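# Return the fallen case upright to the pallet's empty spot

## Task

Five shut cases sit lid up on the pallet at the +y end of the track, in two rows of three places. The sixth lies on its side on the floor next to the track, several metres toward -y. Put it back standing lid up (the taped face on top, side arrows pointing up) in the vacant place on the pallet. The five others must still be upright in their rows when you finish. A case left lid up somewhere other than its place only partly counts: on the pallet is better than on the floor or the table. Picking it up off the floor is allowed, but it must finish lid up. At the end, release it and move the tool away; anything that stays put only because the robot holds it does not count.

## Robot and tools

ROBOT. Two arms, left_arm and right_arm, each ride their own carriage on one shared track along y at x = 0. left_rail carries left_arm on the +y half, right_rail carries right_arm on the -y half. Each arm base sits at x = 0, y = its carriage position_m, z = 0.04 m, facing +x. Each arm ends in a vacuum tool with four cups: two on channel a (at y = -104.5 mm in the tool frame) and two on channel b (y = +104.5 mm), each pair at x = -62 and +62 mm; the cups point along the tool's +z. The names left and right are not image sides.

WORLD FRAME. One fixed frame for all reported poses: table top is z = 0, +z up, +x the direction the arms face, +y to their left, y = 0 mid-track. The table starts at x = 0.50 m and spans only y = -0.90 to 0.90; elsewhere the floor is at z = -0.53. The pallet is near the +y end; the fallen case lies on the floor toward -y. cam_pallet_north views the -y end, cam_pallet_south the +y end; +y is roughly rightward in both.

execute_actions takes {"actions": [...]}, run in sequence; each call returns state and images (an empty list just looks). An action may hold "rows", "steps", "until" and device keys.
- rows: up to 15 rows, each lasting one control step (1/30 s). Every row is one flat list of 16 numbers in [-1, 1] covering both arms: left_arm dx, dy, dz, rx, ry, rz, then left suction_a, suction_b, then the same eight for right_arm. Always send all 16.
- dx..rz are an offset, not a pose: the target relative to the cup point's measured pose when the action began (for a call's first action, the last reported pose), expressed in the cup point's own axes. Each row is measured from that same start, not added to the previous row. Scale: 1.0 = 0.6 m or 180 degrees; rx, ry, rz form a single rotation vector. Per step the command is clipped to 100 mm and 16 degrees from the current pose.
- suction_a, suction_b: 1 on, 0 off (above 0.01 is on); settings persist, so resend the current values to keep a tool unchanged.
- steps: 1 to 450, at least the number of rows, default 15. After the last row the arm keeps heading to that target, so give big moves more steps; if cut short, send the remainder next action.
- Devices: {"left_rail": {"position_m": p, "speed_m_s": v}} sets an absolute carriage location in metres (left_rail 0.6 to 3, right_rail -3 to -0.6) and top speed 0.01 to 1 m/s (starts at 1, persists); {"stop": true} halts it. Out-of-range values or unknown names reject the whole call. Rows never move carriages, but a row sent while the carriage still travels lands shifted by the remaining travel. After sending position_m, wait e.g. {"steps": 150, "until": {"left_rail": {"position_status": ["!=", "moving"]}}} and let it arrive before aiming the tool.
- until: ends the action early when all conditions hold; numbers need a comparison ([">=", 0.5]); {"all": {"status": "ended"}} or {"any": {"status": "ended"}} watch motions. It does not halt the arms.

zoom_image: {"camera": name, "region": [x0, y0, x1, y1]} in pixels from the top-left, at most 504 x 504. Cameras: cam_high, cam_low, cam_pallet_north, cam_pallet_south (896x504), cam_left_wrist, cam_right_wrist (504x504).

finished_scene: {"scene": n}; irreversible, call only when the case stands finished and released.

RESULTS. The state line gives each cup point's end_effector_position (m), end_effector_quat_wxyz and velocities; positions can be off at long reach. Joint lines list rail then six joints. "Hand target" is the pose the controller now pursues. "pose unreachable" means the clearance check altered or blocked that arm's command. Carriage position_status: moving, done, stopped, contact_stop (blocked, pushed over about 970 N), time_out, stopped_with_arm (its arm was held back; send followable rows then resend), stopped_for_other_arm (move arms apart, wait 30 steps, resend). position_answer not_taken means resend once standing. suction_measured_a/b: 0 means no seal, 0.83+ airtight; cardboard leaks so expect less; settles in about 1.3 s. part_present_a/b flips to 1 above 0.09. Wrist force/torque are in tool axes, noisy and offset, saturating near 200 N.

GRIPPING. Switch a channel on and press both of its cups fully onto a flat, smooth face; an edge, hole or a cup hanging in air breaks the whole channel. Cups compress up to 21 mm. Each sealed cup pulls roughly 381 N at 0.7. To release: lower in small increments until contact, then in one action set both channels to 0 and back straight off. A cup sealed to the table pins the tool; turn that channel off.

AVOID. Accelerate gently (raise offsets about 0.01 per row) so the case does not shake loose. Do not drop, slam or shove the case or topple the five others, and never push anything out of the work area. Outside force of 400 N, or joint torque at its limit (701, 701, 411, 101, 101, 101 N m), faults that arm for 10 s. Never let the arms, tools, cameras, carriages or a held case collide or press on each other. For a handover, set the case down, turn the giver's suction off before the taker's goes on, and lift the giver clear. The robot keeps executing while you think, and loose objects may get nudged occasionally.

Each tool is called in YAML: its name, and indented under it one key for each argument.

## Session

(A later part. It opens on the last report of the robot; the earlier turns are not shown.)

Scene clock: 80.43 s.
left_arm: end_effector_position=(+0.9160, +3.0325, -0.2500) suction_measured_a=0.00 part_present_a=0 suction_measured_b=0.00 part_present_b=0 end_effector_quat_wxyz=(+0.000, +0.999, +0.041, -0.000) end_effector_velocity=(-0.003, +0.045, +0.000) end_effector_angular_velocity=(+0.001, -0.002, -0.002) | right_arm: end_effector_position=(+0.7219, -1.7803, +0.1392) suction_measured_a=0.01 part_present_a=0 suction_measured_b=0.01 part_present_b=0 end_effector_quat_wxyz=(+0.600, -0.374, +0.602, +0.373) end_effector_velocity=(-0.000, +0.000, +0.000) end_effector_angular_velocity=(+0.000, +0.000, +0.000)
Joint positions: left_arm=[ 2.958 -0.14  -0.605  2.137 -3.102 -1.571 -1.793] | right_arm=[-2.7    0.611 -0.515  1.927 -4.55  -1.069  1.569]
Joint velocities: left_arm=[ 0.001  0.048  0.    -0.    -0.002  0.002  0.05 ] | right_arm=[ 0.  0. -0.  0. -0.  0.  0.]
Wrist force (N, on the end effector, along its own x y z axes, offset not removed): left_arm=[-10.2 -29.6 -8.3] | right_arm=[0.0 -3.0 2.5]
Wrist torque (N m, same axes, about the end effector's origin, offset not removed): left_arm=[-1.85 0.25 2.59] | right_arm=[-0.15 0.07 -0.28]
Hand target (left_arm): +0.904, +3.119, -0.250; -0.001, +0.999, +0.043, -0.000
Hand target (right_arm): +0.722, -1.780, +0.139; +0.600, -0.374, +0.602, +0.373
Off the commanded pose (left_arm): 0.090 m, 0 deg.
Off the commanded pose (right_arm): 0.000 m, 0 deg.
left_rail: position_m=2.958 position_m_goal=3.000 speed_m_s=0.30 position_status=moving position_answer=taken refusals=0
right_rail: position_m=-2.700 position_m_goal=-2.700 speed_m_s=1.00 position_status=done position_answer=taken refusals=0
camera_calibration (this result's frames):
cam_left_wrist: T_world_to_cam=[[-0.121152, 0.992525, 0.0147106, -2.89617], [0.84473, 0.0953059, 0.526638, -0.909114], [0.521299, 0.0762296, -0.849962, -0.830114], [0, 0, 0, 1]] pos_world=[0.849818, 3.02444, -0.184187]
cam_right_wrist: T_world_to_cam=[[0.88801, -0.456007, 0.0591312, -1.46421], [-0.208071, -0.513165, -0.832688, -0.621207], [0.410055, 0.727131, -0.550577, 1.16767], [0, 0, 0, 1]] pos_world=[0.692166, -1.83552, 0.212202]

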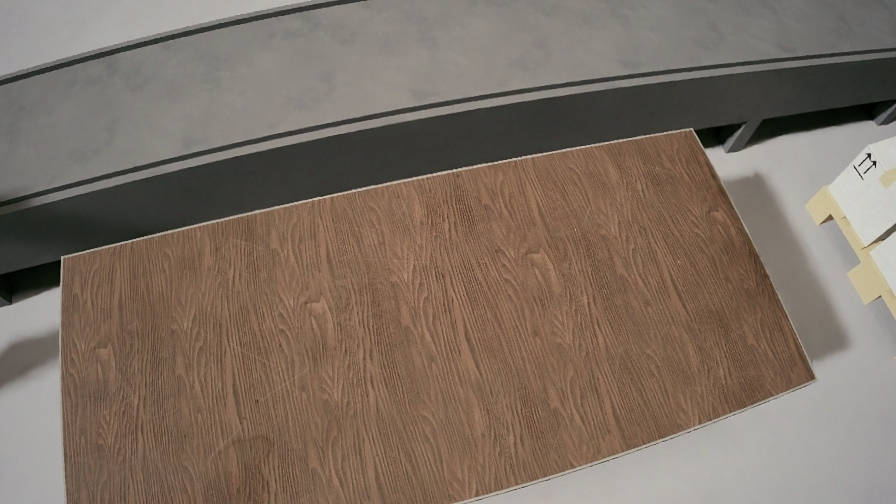

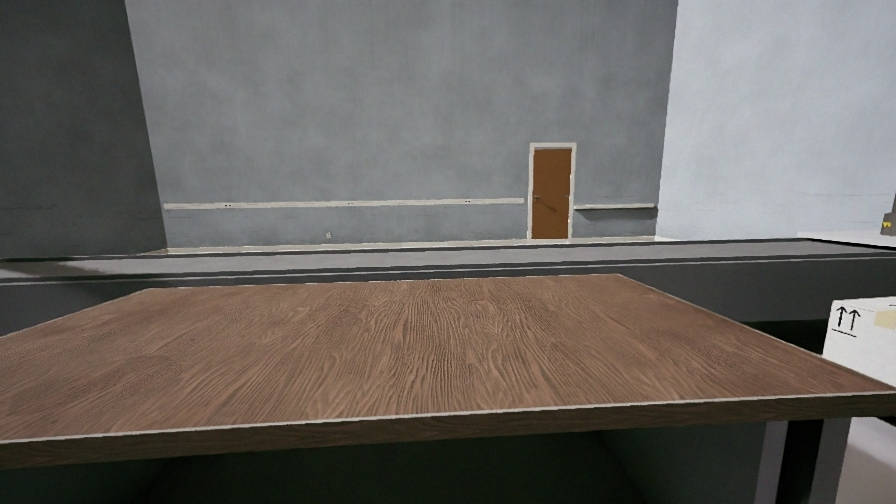

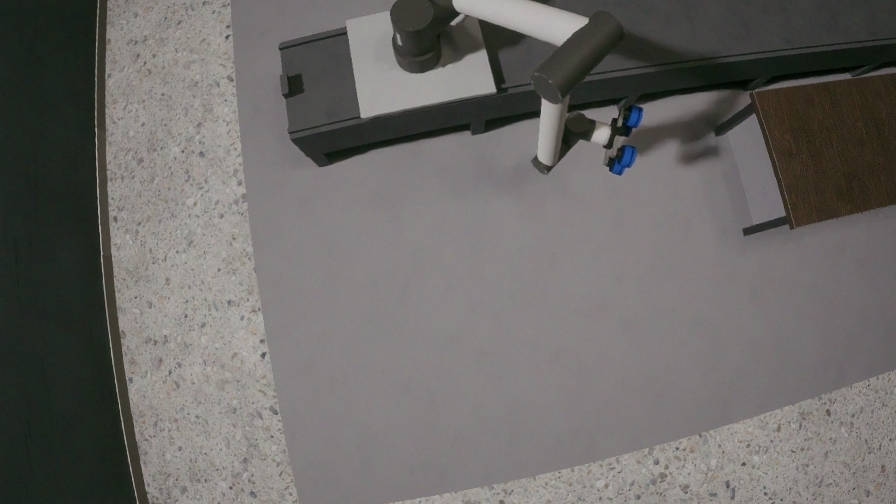

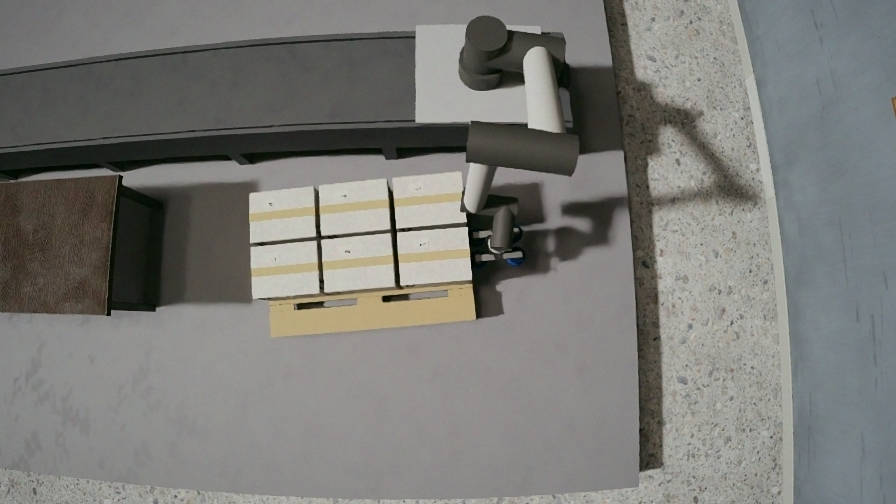

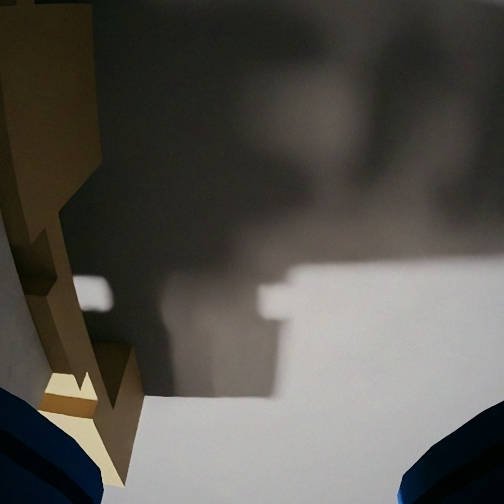

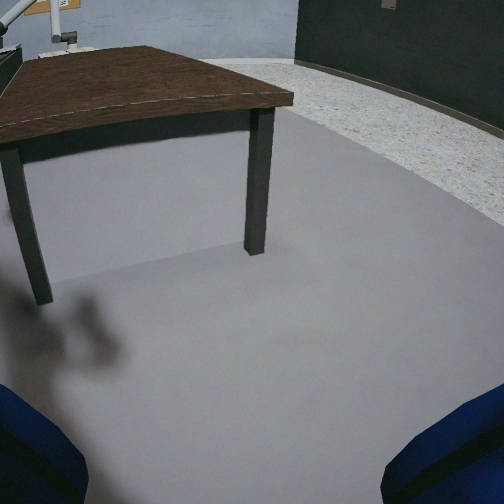

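execute_actions:
  actions:
    - {"rows": [[0,-0.16,-0.01,0,0,0,0,0,0,0,0,0,0,0,0,0],[0,-0.17,-0.03,0,0,0,0,0,0,0,0,0,0,0,0,0],[0,-0.19,-0.05,0,0,0,0,0,0,0,0,0,0,0,0,0],[0,-0.21,-0.08,0,0,0,0,0,0,0,0,0,0,0,0,0],[0,-0.23,-0.11,0,0,0,0,0,0,0,0,0,0,0,0,0],[0,-0.25,-0.14,0,0,0,0,0,0,0,0,0,0,0,0,0],[0,-0.27,-0.17,0,0,0,0,0,0,0,0,0,0,0,0,0],[0,-0.29,-0.20,0,0,0,0,0,0,0,0,0,0,0,0,0],[0,-0.31,-0.23,0,0,0,0,0,0,0,0,0,0,0,0,0],[0,-0.33,-0.26,0,0,0,0,0,0,0,0,0,0,0,0,0],[0,-0.34,-0.29,0,0,0,0,0,0,0,0,0,0,0,0,0],[0,-0.35,-0.31,0,0,0,0,0,0,0,0,0,0,0,0,0],[0,-0.35,-0.33,0,0,0,0,0,0,0,0,0,0,0,0,0],[0,-0.35,-0.34,0,0,0,0,0,0,0,0,0,0,0,0,0],[0,-0.35,-0.35,0,0,0,0,0,0,0,0,0,0,0,0,0]], "steps": 24}

Scene clock: 81.70 s.
left_arm: end_effector_position=(+0.8983, +3.2809, -0.0472) suction_measured_a=0.00 part_present_a=0 suction_measured_b=0.00 part_present_b=0 end_effector_quat_wxyz=(+0.000, +0.999, +0.042, +0.001) end_effector_velocity=(-0.001, +0.020, +0.058) end_effector_angular_velocity=(-0.003, +0.012, -0.003) | right_arm: end_effector_position=(+0.7219, -1.7803, +0.1392) suction_measured_a=0.01 part_present_a=0 suction_measured_b=0.01 part_present_b=0 end_effector_quat_wxyz=(+0.600, -0.374, +0.602, +0.373) end_effector_velocity=(-0.000, +0.000, +0.000) end_effector_angular_velocity=(+0.000, -0.000, +0.000)
Joint positions: left_arm=[ 3.     0.088 -0.877  2.157 -2.853 -1.571 -1.566] | right_arm=[-2.7    0.611 -0.515  1.927 -4.55  -1.069  1.569]
Joint velocities: left_arm=[ 0.     0.022 -0.076 -0.008  0.096 -0.002  0.025] | right_arm=[ 0.  0. -0. -0.  0. -0. -0.]
Wrist force (N, on the end effector, along its own x y z axes, offset not removed): left_arm=[5.7 -4.7 -6.5] | right_arm=[-0.7 -4.1 2.0]
Wrist torque (N m, same axes, about the end effector's origin, offset not removed): left_arm=[-0.50 -1.11 0.08] | right_arm=[-0.32 0.14 -0.34]
Hand target (left_arm): +0.898, +3.283, -0.040; +0.000, +0.999, +0.041, +0.000
Hand target (right_arm): +0.722, -1.780, +0.139; +0.600, -0.374, +0.602, +0.373
Off the commanded pose (left_arm): 0.008 m, 0 deg.
Off the commanded pose (right_arm): 0.000 m, 0 deg.
left_rail: position_m=3.000 position_m_goal=3.000 speed_m_s=0.30 position_status=done position_answer=taken refusals=0
right_rail: position_m=-2.700 position_m_goal=-2.700 speed_m_s=1.00 position_status=done position_answer=taken refusals=0
camera_calibration (this result's frames):
cam_left_wrist: T_world_to_cam=[[-0.12153, 0.992479, 0.0147268, -3.14732], [0.843793, 0.0954866, 0.528106, -1.02432], [0.522728, 0.0766069, -0.849051, -0.669973], [0, 0, 0, 1]] pos_world=[0.832035, 3.27278, 0.0184585]
cam_right_wrist: T_world_to_cam=[[0.88801, -0.456006, 0.0591311, -1.46421], [-0.208071, -0.513165, -0.832687, -0.621208], [0.410055, 0.727131, -0.550577, 1.16767], [0, 0, 0, 1]] pos_world=[0.692165, -1.83552, 0.212202]

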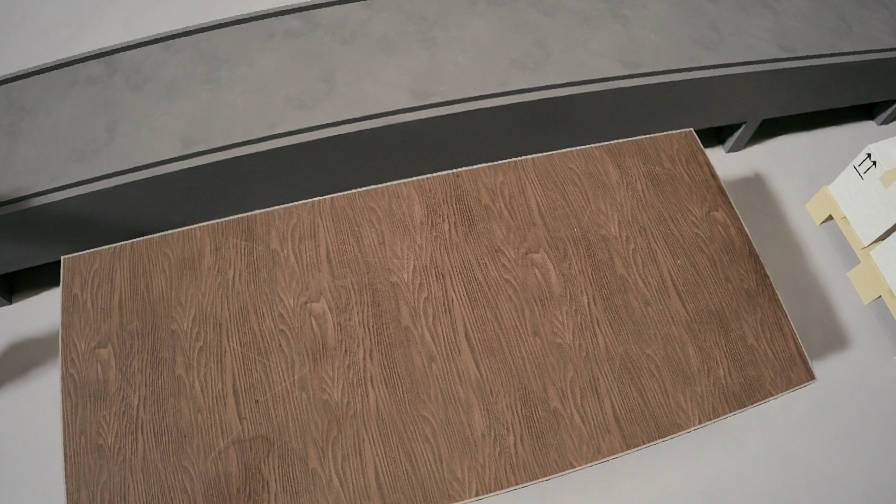

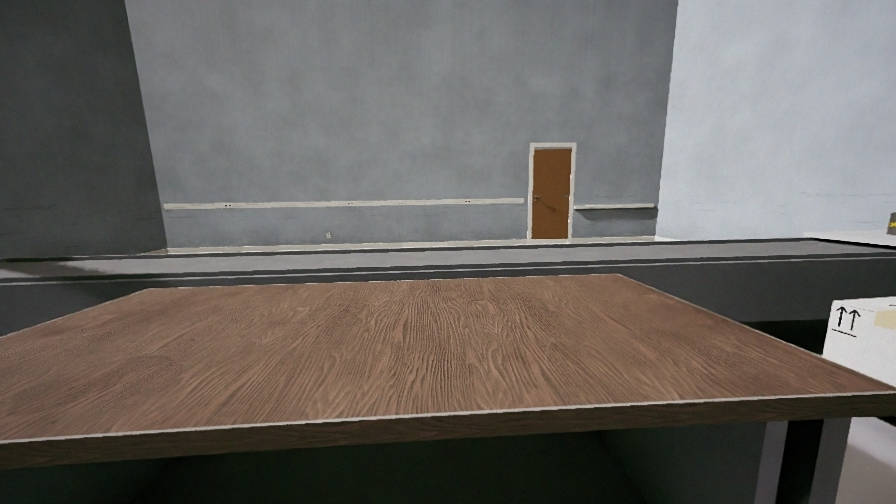

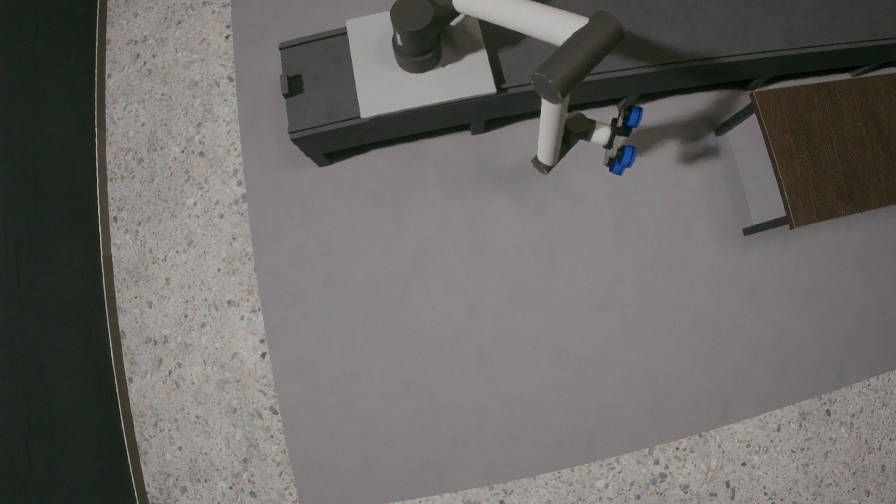

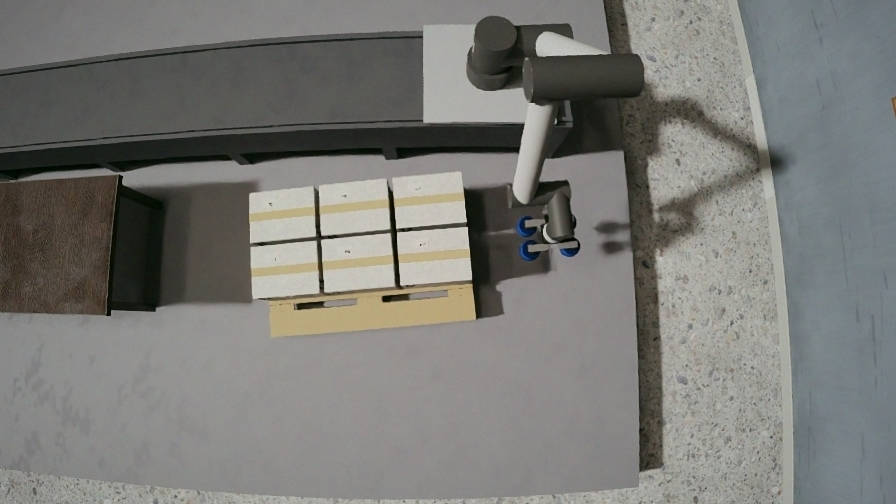

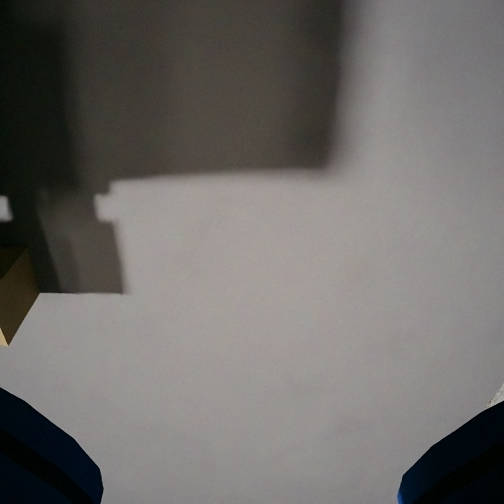

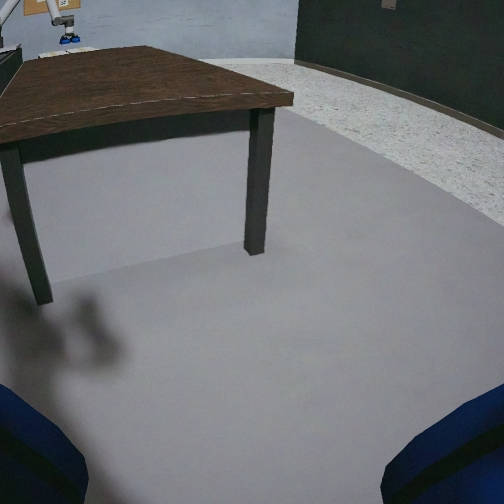

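The arm is clear. I'll check the cases once more before ending the scene.

zoom_image:
  camera: "cam_pallet_south"
  region: [235, 160, 495, 345]

Region (235, 160, 495, 345) of cam_pallet_south's 896x504 image, scaled by 1.938, with more detail than that image has; it fills the top 359 rows of this view, and the rest is white.

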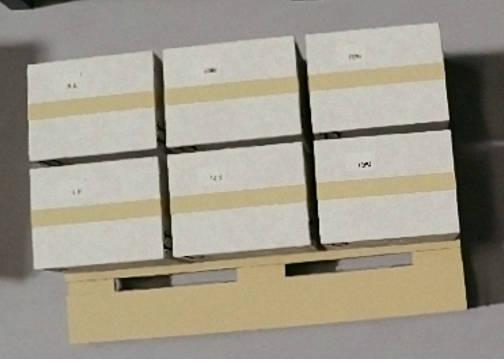

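All six cases stand lid up in their rows, and the arm is clear of them.

finished_scene:
  scene: 2

The scene is finished: the task was done.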